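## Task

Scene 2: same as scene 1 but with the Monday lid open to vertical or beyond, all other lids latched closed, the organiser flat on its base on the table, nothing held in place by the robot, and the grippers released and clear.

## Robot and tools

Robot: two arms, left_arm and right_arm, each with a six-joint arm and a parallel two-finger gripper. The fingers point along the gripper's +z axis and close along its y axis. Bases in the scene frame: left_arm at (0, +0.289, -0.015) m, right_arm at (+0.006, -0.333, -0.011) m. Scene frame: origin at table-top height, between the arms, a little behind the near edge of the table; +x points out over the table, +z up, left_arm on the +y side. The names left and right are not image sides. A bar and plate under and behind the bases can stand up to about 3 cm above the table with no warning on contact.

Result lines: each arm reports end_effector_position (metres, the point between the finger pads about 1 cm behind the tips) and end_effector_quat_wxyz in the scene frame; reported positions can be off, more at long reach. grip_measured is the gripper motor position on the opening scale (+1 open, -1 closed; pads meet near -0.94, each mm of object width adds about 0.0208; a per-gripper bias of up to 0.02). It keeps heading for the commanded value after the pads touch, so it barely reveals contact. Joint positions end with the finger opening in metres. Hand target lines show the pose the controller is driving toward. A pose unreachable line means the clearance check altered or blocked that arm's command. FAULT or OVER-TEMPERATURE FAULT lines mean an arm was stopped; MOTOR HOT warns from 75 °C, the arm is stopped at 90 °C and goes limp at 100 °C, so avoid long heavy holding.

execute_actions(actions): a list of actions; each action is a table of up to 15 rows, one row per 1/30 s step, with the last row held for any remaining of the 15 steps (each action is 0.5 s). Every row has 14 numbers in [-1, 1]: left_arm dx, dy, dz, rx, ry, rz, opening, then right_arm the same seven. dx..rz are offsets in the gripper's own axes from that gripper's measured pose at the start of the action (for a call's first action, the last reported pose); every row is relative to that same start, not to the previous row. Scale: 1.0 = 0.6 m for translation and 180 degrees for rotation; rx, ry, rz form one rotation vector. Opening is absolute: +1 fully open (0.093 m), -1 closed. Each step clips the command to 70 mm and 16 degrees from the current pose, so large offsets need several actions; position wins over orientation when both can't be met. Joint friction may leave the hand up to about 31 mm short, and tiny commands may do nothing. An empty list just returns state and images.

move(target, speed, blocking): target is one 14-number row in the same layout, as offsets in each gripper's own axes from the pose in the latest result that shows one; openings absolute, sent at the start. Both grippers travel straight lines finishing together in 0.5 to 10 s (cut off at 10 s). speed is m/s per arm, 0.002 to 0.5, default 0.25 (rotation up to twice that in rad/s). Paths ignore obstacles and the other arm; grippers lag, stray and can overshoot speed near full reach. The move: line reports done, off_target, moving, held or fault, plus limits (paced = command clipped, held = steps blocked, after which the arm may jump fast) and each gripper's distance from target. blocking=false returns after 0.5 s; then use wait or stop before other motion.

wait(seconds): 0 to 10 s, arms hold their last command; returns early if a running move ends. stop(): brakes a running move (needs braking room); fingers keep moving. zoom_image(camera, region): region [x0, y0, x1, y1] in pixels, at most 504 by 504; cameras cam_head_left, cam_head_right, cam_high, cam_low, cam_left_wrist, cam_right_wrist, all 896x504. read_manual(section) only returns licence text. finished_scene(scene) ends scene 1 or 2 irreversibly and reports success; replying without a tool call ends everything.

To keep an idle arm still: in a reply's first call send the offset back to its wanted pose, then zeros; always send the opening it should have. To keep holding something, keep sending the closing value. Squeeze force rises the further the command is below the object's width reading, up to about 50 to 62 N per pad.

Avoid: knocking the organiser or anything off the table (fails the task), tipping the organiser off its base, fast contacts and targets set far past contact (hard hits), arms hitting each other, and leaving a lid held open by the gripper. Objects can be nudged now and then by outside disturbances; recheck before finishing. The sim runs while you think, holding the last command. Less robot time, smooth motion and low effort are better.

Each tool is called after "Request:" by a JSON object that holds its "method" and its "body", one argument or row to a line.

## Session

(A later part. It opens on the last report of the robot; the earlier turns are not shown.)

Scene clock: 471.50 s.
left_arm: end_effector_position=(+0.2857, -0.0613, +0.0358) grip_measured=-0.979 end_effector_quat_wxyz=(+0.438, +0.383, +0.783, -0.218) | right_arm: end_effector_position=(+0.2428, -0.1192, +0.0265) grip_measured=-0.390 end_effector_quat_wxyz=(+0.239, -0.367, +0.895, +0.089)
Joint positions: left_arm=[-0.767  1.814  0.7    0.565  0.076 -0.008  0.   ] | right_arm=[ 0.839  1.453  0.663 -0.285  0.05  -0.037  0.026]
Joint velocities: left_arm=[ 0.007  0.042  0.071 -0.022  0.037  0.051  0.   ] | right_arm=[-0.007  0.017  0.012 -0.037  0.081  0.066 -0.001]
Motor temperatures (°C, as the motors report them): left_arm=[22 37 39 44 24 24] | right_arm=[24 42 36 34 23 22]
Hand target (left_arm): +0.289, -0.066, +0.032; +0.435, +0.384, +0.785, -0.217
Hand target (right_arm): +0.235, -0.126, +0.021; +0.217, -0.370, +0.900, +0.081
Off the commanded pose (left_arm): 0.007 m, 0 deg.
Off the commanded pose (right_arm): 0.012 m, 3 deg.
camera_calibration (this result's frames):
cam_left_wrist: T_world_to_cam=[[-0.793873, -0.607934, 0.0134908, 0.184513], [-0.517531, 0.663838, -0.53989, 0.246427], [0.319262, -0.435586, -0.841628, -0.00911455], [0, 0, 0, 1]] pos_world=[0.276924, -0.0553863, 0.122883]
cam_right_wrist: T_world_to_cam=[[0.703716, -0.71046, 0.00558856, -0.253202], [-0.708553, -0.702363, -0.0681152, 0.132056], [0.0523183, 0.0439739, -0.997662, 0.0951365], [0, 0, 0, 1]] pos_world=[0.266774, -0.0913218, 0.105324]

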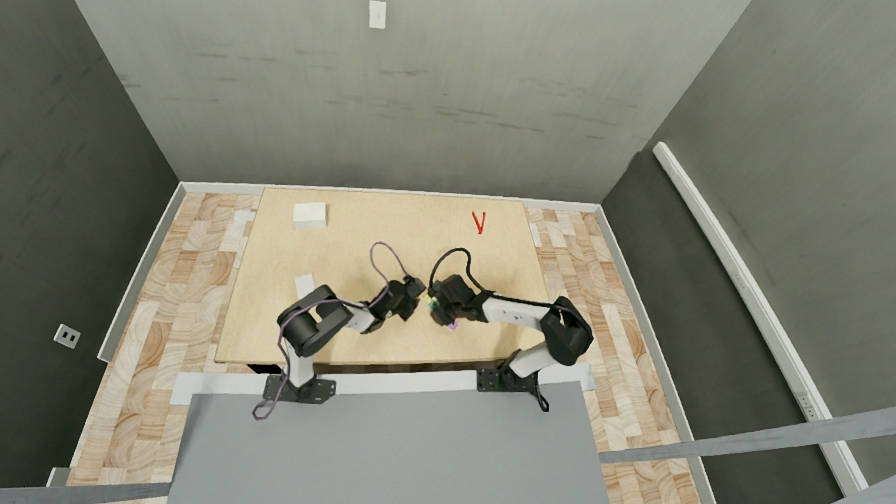

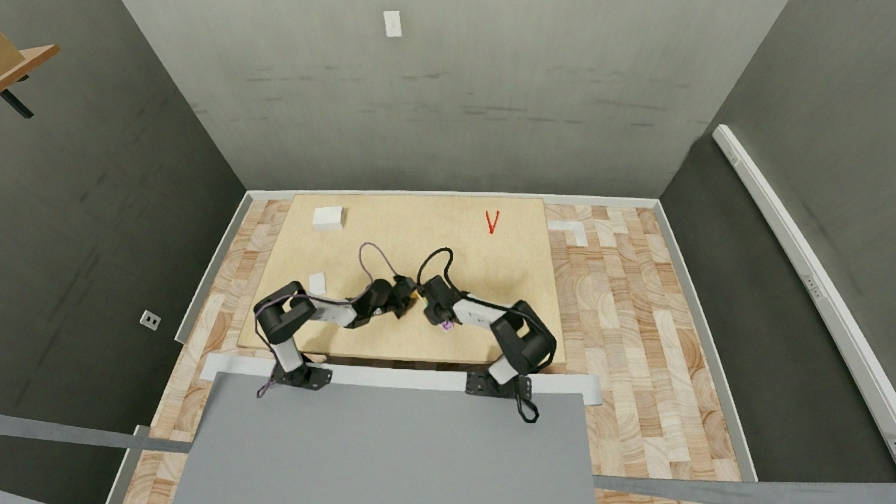

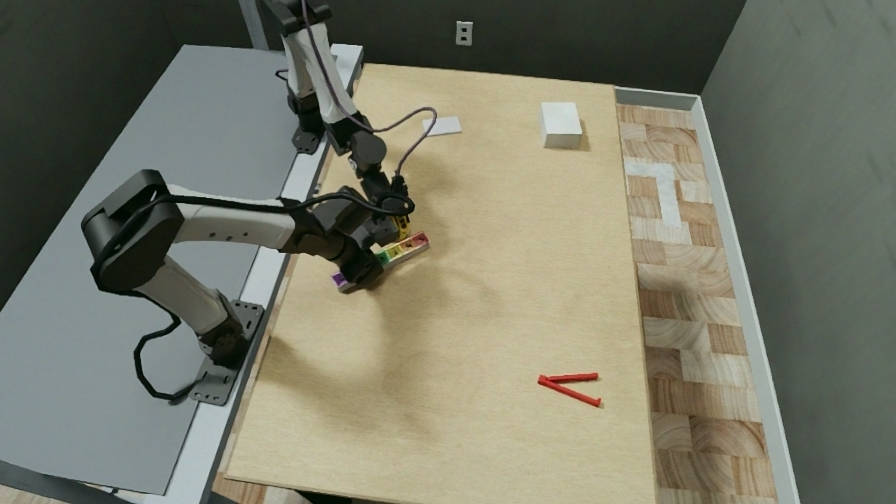

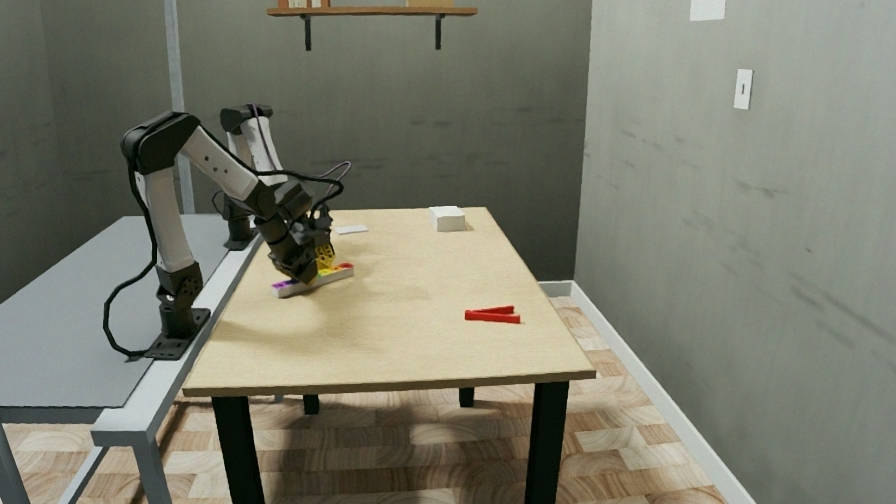

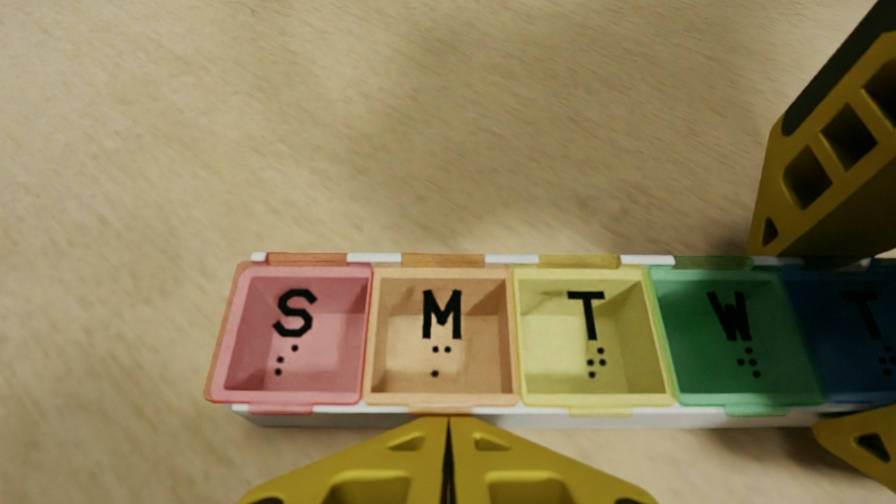

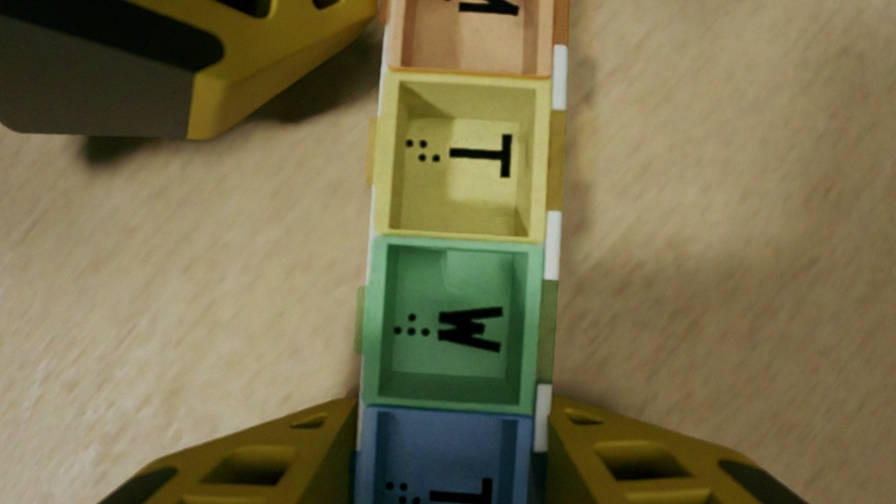

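Request:
{"method": "execute_actions", "body": {
  "actions": []
}}

Request:
{"method": "zoom_image", "body": {
  "camera": "cam_left_wrist",
  "region": [380, 370, 520, 460]
}}

Request:
{"method": "zoom_image", "body": {
  "camera": "cam_left_wrist",
  "region": [200, 370, 700, 460]
}}

Request:
{"method": "zoom_image", "body": {
  "camera": "cam_right_wrist",
  "region": [300, 0, 460, 100]
}}

Scene clock: 473.53 s.
left_arm: end_effector_position=(+0.2861, -0.0618, +0.0360) grip_measured=-0.979 end_effector_quat_wxyz=(+0.439, +0.383, +0.783, -0.218) | right_arm: end_effector_position=(+0.2431, -0.1196, +0.0265) grip_measured=-0.390 end_effector_quat_wxyz=(+0.240, -0.364, +0.896, +0.088)
Joint positions: left_arm=[-0.767  1.816  0.702  0.565  0.076 -0.008  0.   ] | right_arm=[ 0.839  1.453  0.663 -0.285  0.052 -0.032  0.026]
Joint velocities: left_arm=[-0.007  0.007 -0.002  0.022  0.022 -0.081  0.   ] | right_arm=[ 0.007  0.002  0.002  0.037 -0.051 -0.051 -0.001]
Motor temperatures (°C, as the motors report them): left_arm=[22 38 39 44 24 24] | right_arm=[24 42 36 34 23 22]
Hand target (left_arm): +0.289, -0.066, +0.032; +0.435, +0.384, +0.784, -0.217
Hand target (right_arm): +0.235, -0.126, +0.021; +0.217, -0.370, +0.900, +0.081
Off the commanded pose (left_arm): 0.007 m, 0 deg.
Off the commanded pose (right_arm): 0.012 m, 3 deg.
camera_calibration (this result's frames):
cam_left_wrist: T_world_to_cam=[[-0.793899, -0.607901, 0.0134413, 0.184555], [-0.517238, 0.663545, -0.54053, 0.246982], [0.31967, -0.436079, -0.841217, -0.00946213], [0, 0, 0, 1]] pos_world=[0.277292, -0.0558186, 0.123061]
cam_right_wrist: T_world_to_cam=[[0.699941, -0.714179, 0.00564878, -0.25318], [-0.712262, -0.698601, -0.0681085, 0.13339], [0.0525879, 0.0436485, -0.997662, 0.0950304], [0, 0, 0, 1]] pos_world=[0.267222, -0.0917772, 0.105323]

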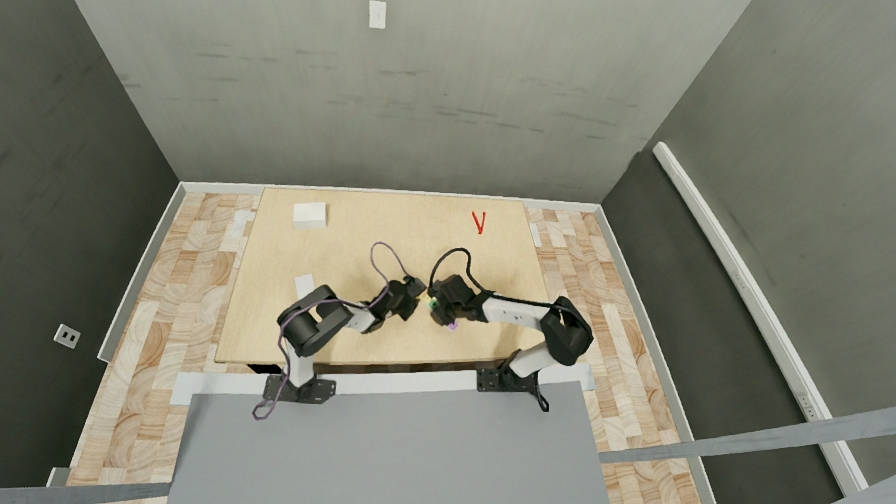

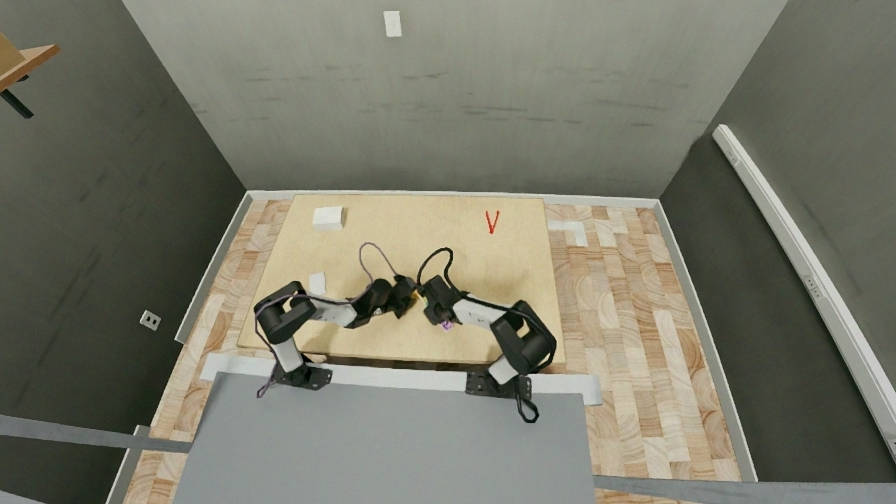

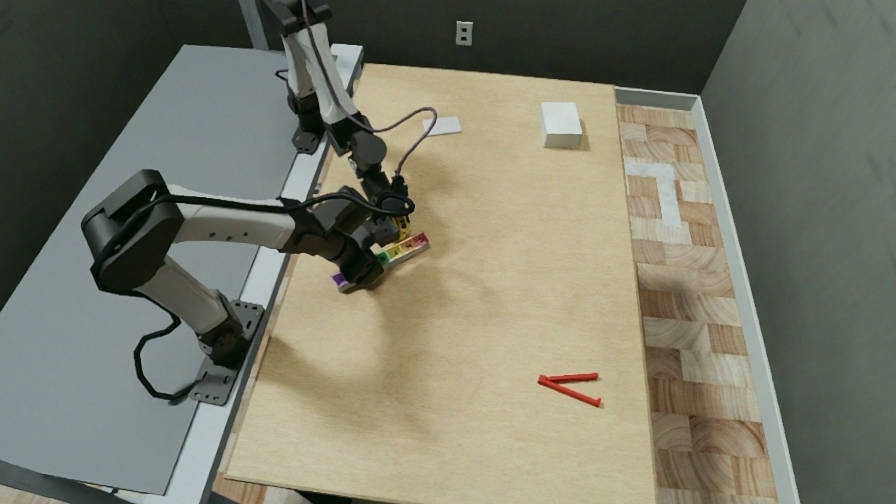

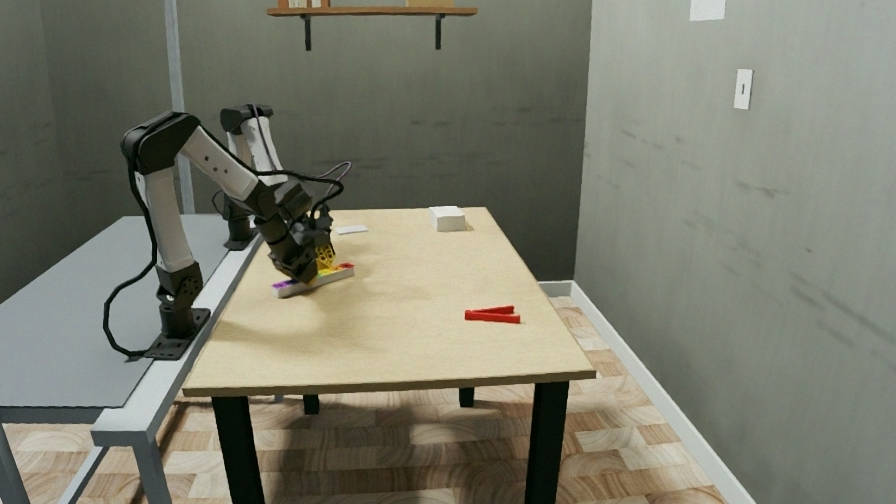

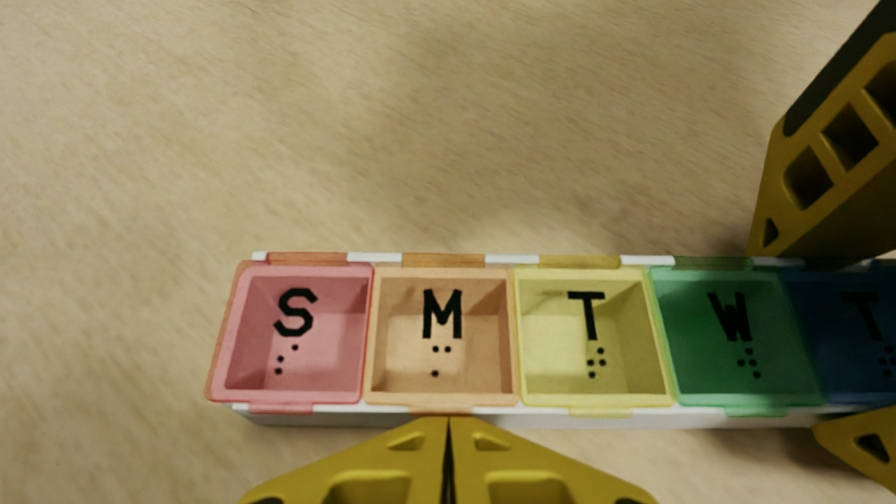

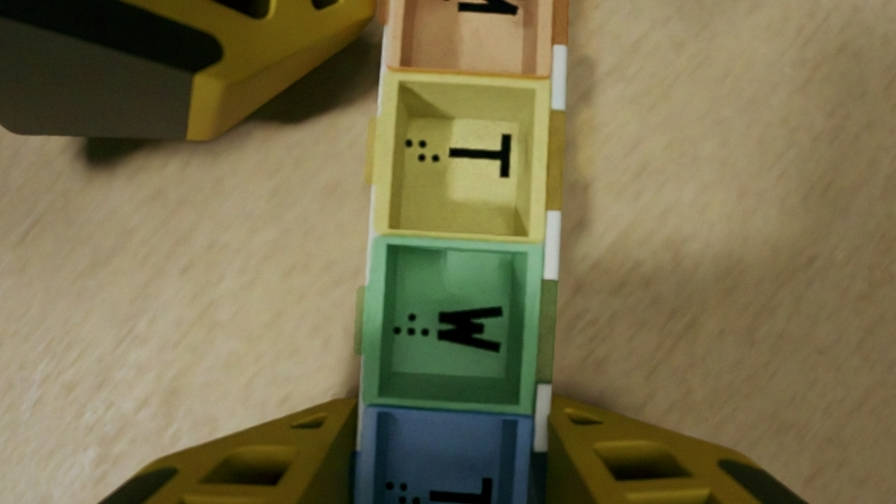

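Region (380, 370, 520, 460) of cam_left_wrist's 896x504 image, scaled by 3.600, with more detail than that image has; it fills the top 324 rows of this view, and the rest is white.

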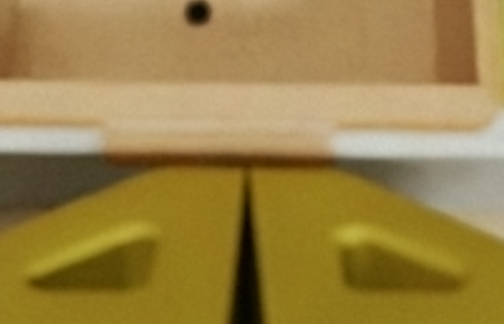

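Region (200, 370, 700, 460) of cam_left_wrist's 896x504 image, scaled by 1.008, with more detail than that image has; it fills the top 91 rows of this view, and the rest is white.

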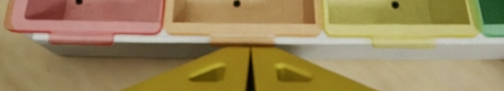

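Region (300, 0, 460, 100) of cam_right_wrist's 896x504 image, scaled by 3.150, with more detail than that image has; it fills the top 315 rows of this view, and the rest is white.

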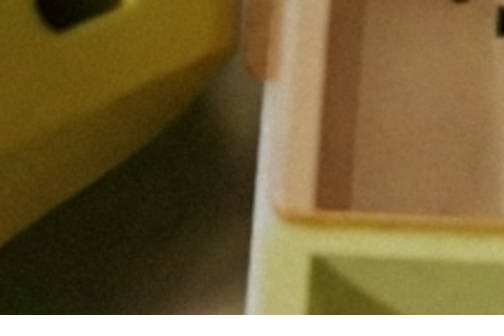

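Request:
{"method": "zoom_image", "body": {
  "camera": "cam_right_wrist",
  "region": [350, 0, 410, 45]
}}

Request:
{"method": "zoom_image", "body": {
  "camera": "cam_left_wrist",
  "region": [440, 395, 500, 435]
}}

Request:
{"method": "zoom_image", "body": {
  "camera": "cam_left_wrist",
  "region": [395, 395, 455, 435]
}}

Request:
{"method": "zoom_image", "body": {
  "camera": "cam_low",
  "region": [290, 230, 370, 290]
}}

Request:
{"method": "zoom_image", "body": {
  "camera": "cam_high",
  "region": [360, 190, 450, 270]
}}

Region (350, 0, 410, 45) of cam_right_wrist's 896x504 image, scaled by 8.400, with more detail than that image has; it fills the top 378 rows of this view, and the rest is white.

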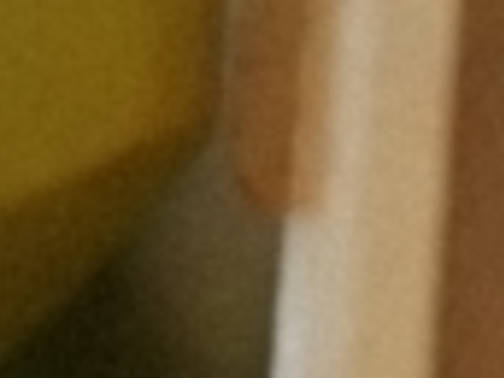

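Region (440, 395, 500, 435) of cam_left_wrist's 896x504 image, scaled by 8.400, with more detail than that image has.

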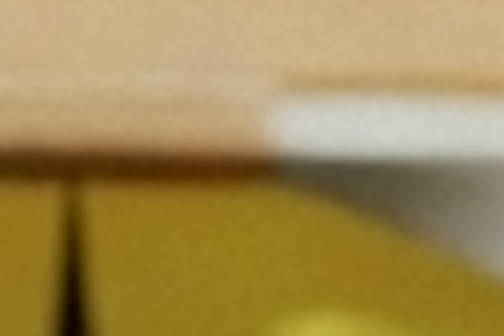

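Region (395, 395, 455, 435) of cam_left_wrist's 896x504 image, scaled by 8.400, with more detail than that image has.

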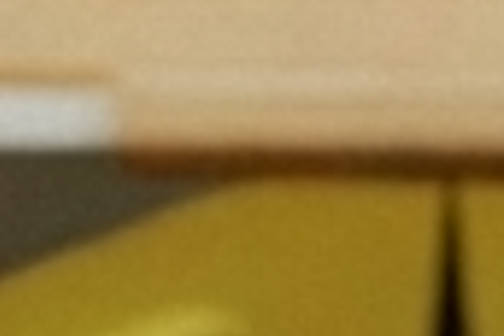

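Region (290, 230, 370, 290) of cam_low's 896x504 image, scaled by 6.300, with more detail than that image has; it fills the top 378 rows of this view, and the rest is white.

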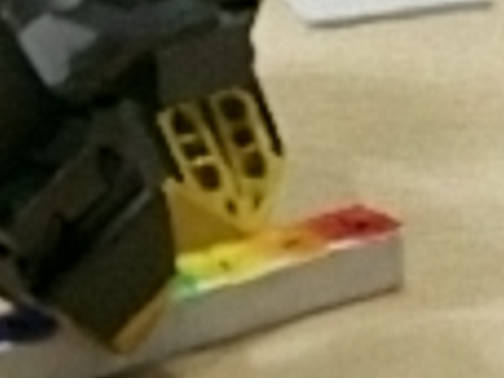

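Region (360, 190, 450, 270) of cam_high's 896x504 image, scaled by 5.600, with more detail than that image has.

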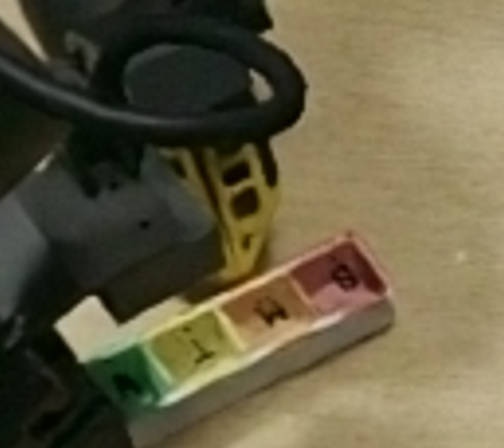

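Request:
{"method": "execute_actions", "body": {
  "actions": [
    [[0.0086,0.0003,0.0113,0,0.0051,0,-1,0.0210,0,-0.0005,0,0.0165,0,-0.42],[0.0116,0.0002,0.0116,0,0.0064,0,-1,0.0225,0,-0.0006,0,0.0177,0,-0.42],[0.0136,0.0002,0.0125,0,0.0073,0,-1,0.0250,0,-0.0008,0,0.0197,0,-0.42],[0.0140,0.0002,0.0136,0,0.0076,0,-1,0.0280,0,-0.0010,0,0.0220,0,-0.42],[0.0136,0.0003,0.0148,0,0.0076,0,-1,0.0315,0,-0.0012,0,0.0248,0,-0.42],[0.0125,0.0004,0.0158,0,0.0073,0,-1,0.0350,0,-0.0015,0,0.0276,0,-0.42],[0.0111,0.0005,0.0166,0,0.0068,0,-1,0.0378,0,-0.0018,0,0.0298,0,-0.42],[0.0091,0.0006,0.0172,0,0.0060,0,-1,0.0396,0,-0.0019,0,0.0312,0,-0.42],[0.0075,0.0006,0.0175,0,0.0054,0,-1,0.0404,0,-0.0020,0,0.0318,0,-0.42],[0.0059,0.0007,0.0177,0,0.0048,0,-1,0.0404,0,-0.0020,0,0.0318,0,-0.42],[0.0051,0.0007,0.0179,0,0.0045,0,-1,0.0404,0,-0.0020,0,0.0318,0,-0.42]]
  ]
}}

Scene clock: 536.80 s.
left_arm: end_effector_position=(+0.2881, -0.0646, +0.0359) grip_measured=-0.979 end_effector_quat_wxyz=(+0.441, +0.383, +0.781, -0.220) | right_arm: end_effector_position=(+0.2432, -0.1216, +0.0260) grip_measured=-0.390 end_effector_quat_wxyz=(+0.238, -0.357, +0.899, +0.085)
Joint positions: left_arm=[-0.767  1.829  0.711  0.577  0.079 -0.008  0.   ] | right_arm=[ 0.839  1.452  0.663 -0.292  0.062 -0.017  0.026]
Joint velocities: left_arm=[-0.002  0.007  0.017 -0.022 -0.037  0.037  0.   ] | right_arm=[-0.007 -0.002 -0.002 -0.081 -0.007 -0.022  0.   ]
Motor temperatures (°C, as the motors report them): left_arm=[22 38 40 44 24 24] | right_arm=[24 40 37 31 23 22]
Hand target (left_arm): +0.291, -0.067, +0.028; +0.433, +0.385, +0.786, -0.215
Hand target (right_arm): +0.228, -0.134, +0.016; +0.196, -0.368, +0.906, +0.071
Off the commanded pose (left_arm): 0.009 m, 1 deg.
Off the commanded pose (right_arm): 0.023 m, 5 deg.
camera_calibration (this result's frames):
cam_left_wrist: T_world_to_cam=[[-0.79552, -0.605758, 0.0143413, 0.184908], [-0.513531, 0.661461, -0.546585, 0.248821], [0.321612, -0.442184, -0.837281, -0.0125035], [0, 0, 0, 1]] pos_world=[0.278897, -0.058105, 0.122881]
cam_right_wrist: T_world_to_cam=[[0.687337, -0.726313, 0.00612158, -0.253107], [-0.724645, -0.686285, -0.062469, 0.136307], [0.0495732, 0.0385013, -0.998028, 0.0947688], [0, 0, 0, 1]] pos_world=[0.268046, -0.0939389, 0.104646]

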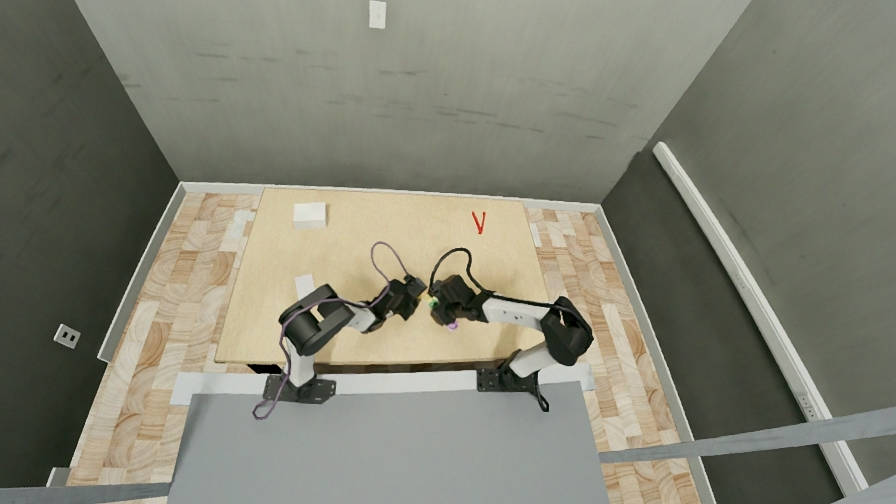

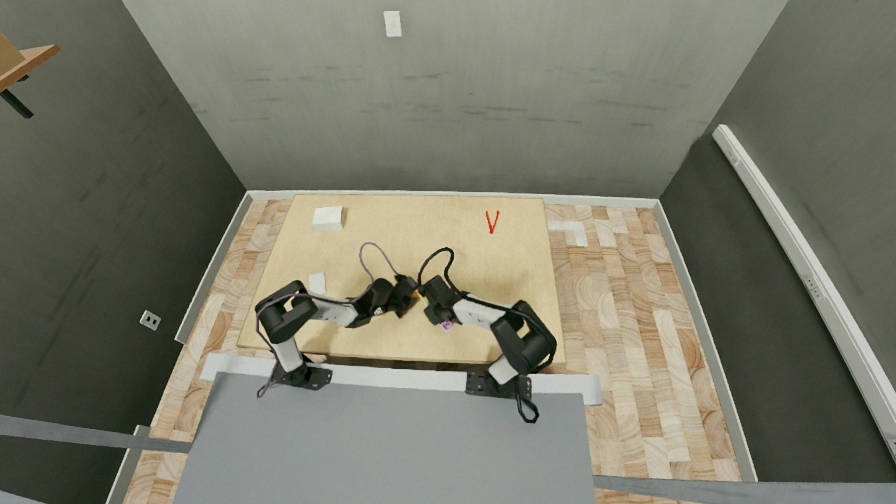

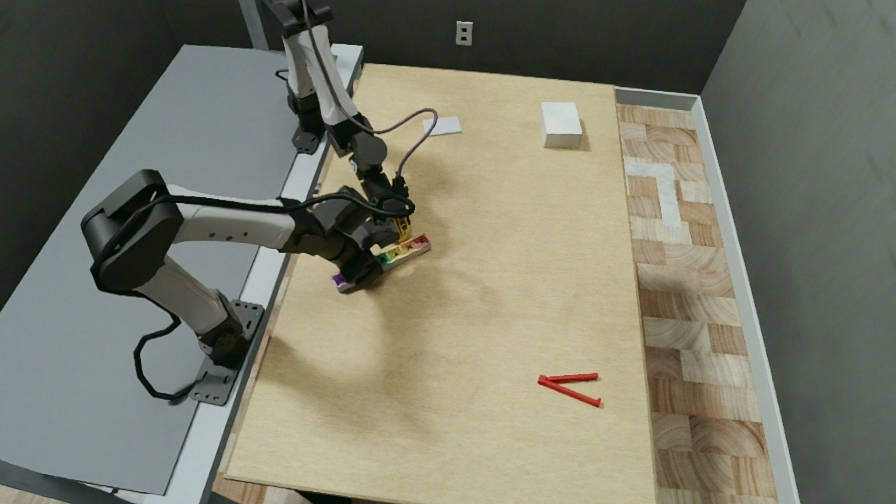

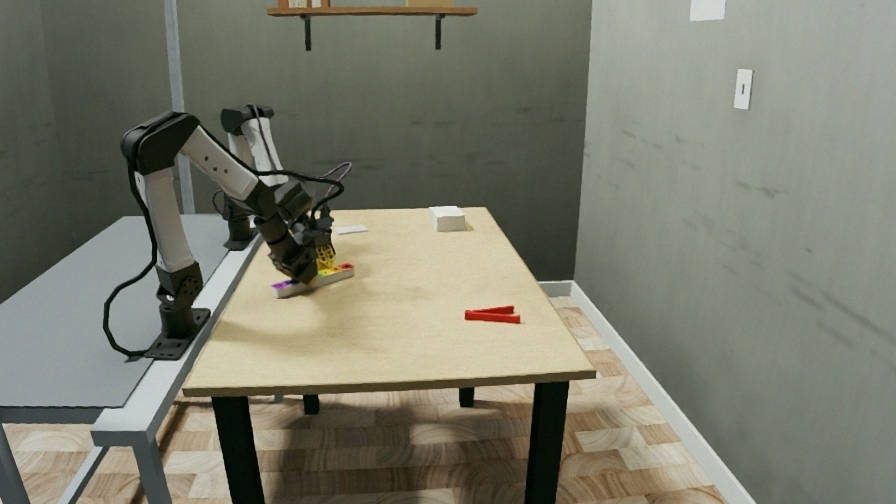

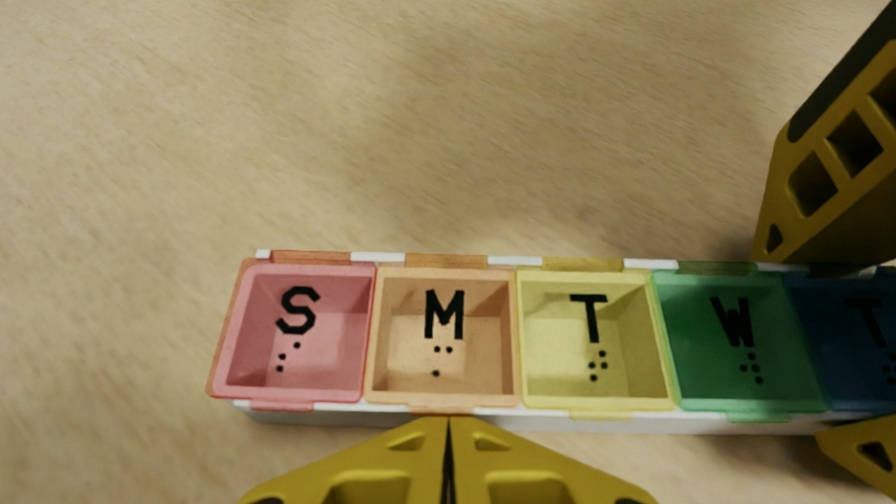

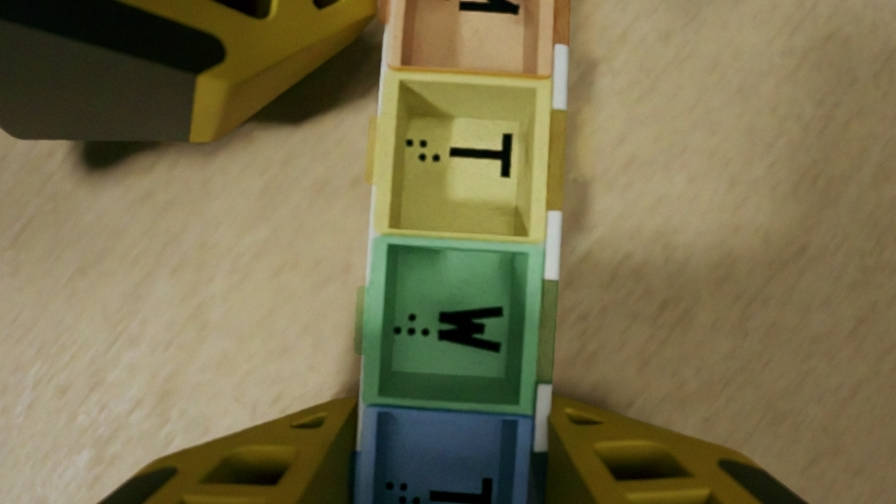

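Request:
{"method": "execute_actions", "body": {
  "actions": [
    [[0.0188,-0.0006,0.0008,0,0.0080,0,-1,0.0376,0,-0.0017,0,0.0296,0,-0.42],[0.0314,-0.0012,-0.0035,0,0.0127,0,-1,0.0376,0,-0.0017,0,0.0296,0,-0.42],[0.0370,-0.0014,-0.0044,0,0.0150,0,-1,0.0376,0,-0.0017,0,0.0296,0,-0.42],[0.0391,-0.0014,-0.0036,0,0.0159,0,-1,0.0376,0,-0.0017,0,0.0296,0,-0.42],[0.0431,-0.0014,-0.0019,0,0.0178,0,-1,0.0376,0,-0.0017,0,0.0296,0,-0.42],[0.0383,-0.0011,0.0018,0,0.0162,0,-1,0.0376,0,-0.0017,0,0.0296,0,-0.42],[0.0223,-0.0003,0.0070,0,0.0102,0,-1,0.0376,0,-0.0017,0,0.0296,0,-0.42],[0.0153,0,0.0102,0,0.0076,0,-1,0.0376,0,-0.0017,0,0.0296,0,-0.42],[0.0139,0.0002,0.0125,0,0.0073,0,-1,0.0376,0,-0.0017,0,0.0296,0,-0.42],[0.0125,0.0003,0.0147,0,0.0070,0,-1,0.0376,0,-0.0017,0,0.0296,0,-0.42],[0.0112,0.0005,0.0165,0,0.0067,0,-1,0.0376,0,-0.0017,0,0.0296,0,-0.42],[0.0100,0.0006,0.0179,0,0.0064,0,-1,0.0376,0,-0.0017,0,0.0296,0,-0.42],[0.0090,0.0007,0.0189,0,0.0060,0,-1,0.0376,0,-0.0017,0,0.0296,0,-0.42],[0.0080,0.0007,0.0197,0,0.0057,0,-1,0.0376,0,-0.0017,0,0.0296,0,-0.42],[0.0075,0.0008,0.0200,0,0.0056,0,-1,0.0376,0,-0.0017,0,0.0296,0,-0.42]]
  ]
}}

Scene clock: 559.07 s.
left_arm: end_effector_position=(+0.2894, -0.0659, +0.0283) grip_measured=-0.979 end_effector_quat_wxyz=(+0.435, +0.385, +0.784, -0.218) | right_arm: end_effector_position=(+0.2432, -0.1220, +0.0260) grip_measured=-0.390 end_effector_quat_wxyz=(+0.238, -0.354, +0.901, +0.085)
Joint positions: left_arm=[-0.767  1.857  0.721  0.581  0.08  -0.008  0.   ] | right_arm=[ 0.839  1.451  0.663 -0.293  0.063 -0.011  0.026]
Joint velocities: left_arm=[ 0.007  0.051  0.085 -0.022 -0.022  0.007  0.   ] | right_arm=[-0.012  0.002 -0.017 -0.022  0.066 -0.007 -0.   ]
Motor temperatures (°C, as the motors report them): left_arm=[22 38 40 44 24 24] | right_arm=[24 39 38 30 23 22]
Hand target (left_arm): +0.293, -0.070, +0.026; +0.434, +0.385, +0.785, -0.217
Hand target (right_arm): +0.229, -0.135, +0.016; +0.197, -0.360, +0.909, +0.069
Off the commanded pose (left_arm): 0.007 m, 0 deg.
Off the commanded pose (right_arm): 0.022 m, 5 deg.
camera_calibration (this result's frames):
cam_left_wrist: T_world_to_cam=[[-0.795429, -0.605845, 0.0156646, 0.185257], [-0.518532, 0.66696, -0.53506, 0.247695], [0.313715, -0.433725, -0.844669, -0.0167803], [0, 0, 0, 1]] pos_world=[0.281061, -0.0602436, 0.115456]
cam_right_wrist: T_world_to_cam=[[0.683054, -0.730351, 0.00499915, -0.252851], [-0.728753, -0.681983, -0.0617855, 0.137593], [0.0485345, 0.0385597, -0.998077, 0.0950233], [0, 0, 0, 1]] pos_world=[0.26837, -0.0944983, 0.104606]

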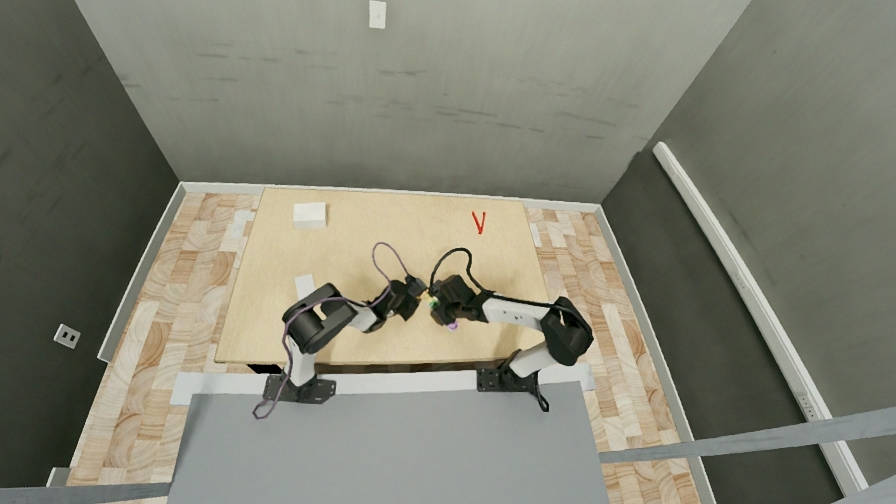

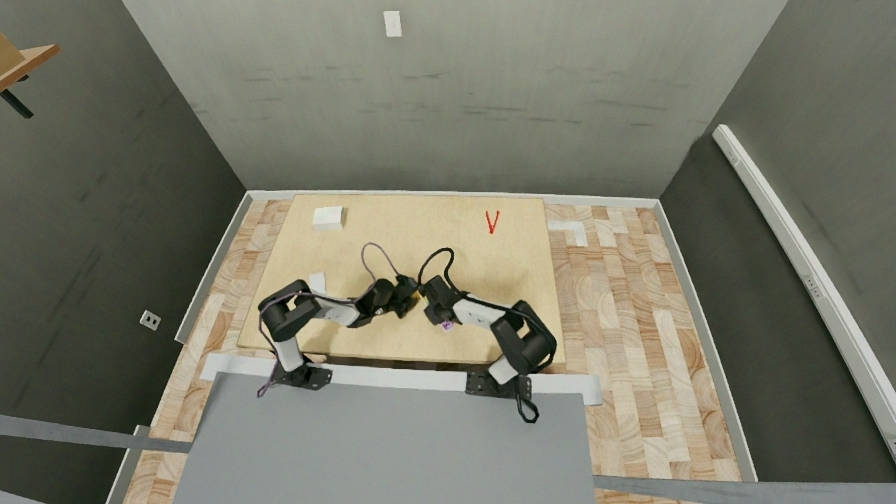

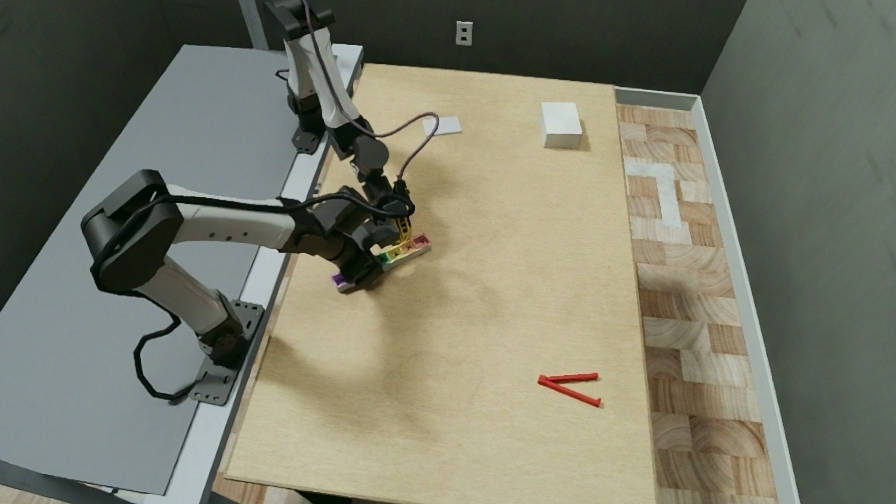

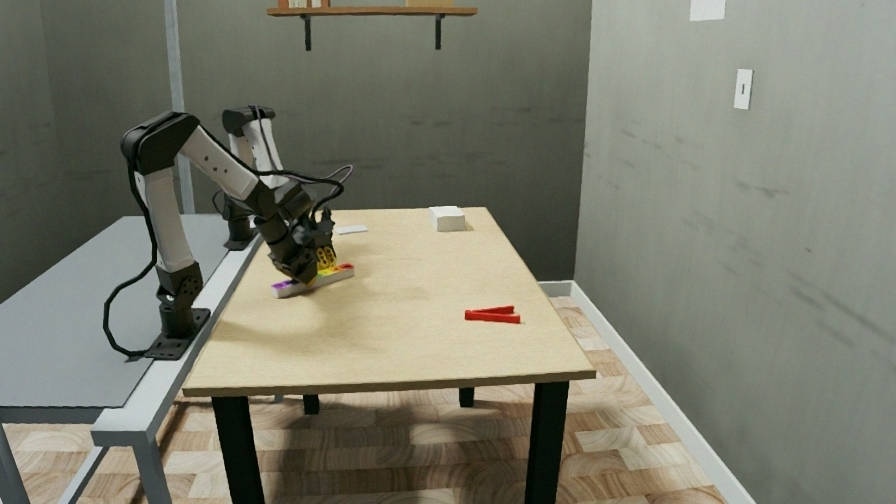

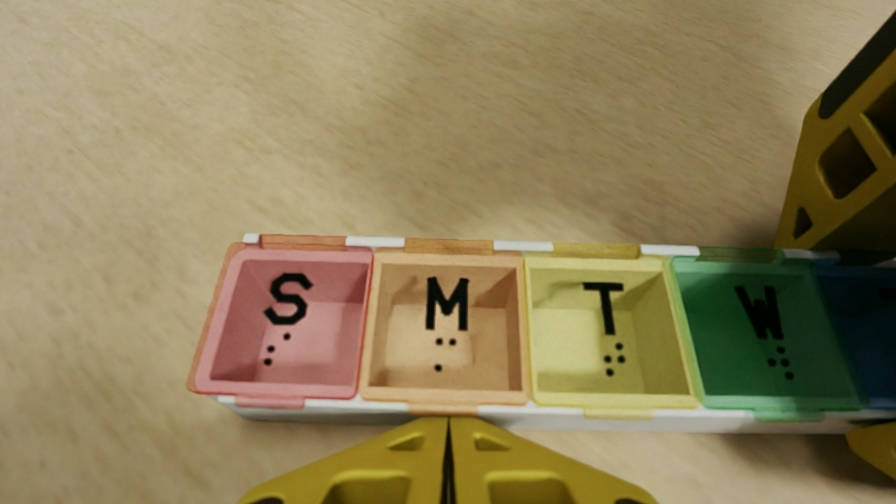

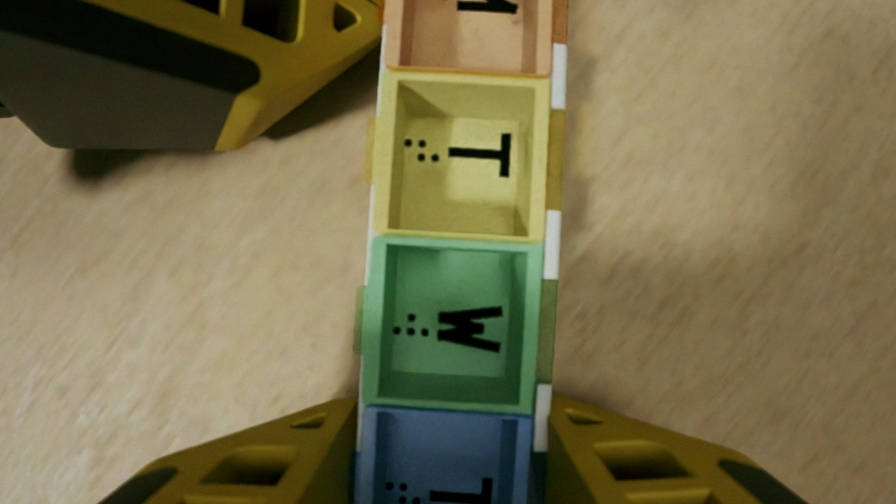

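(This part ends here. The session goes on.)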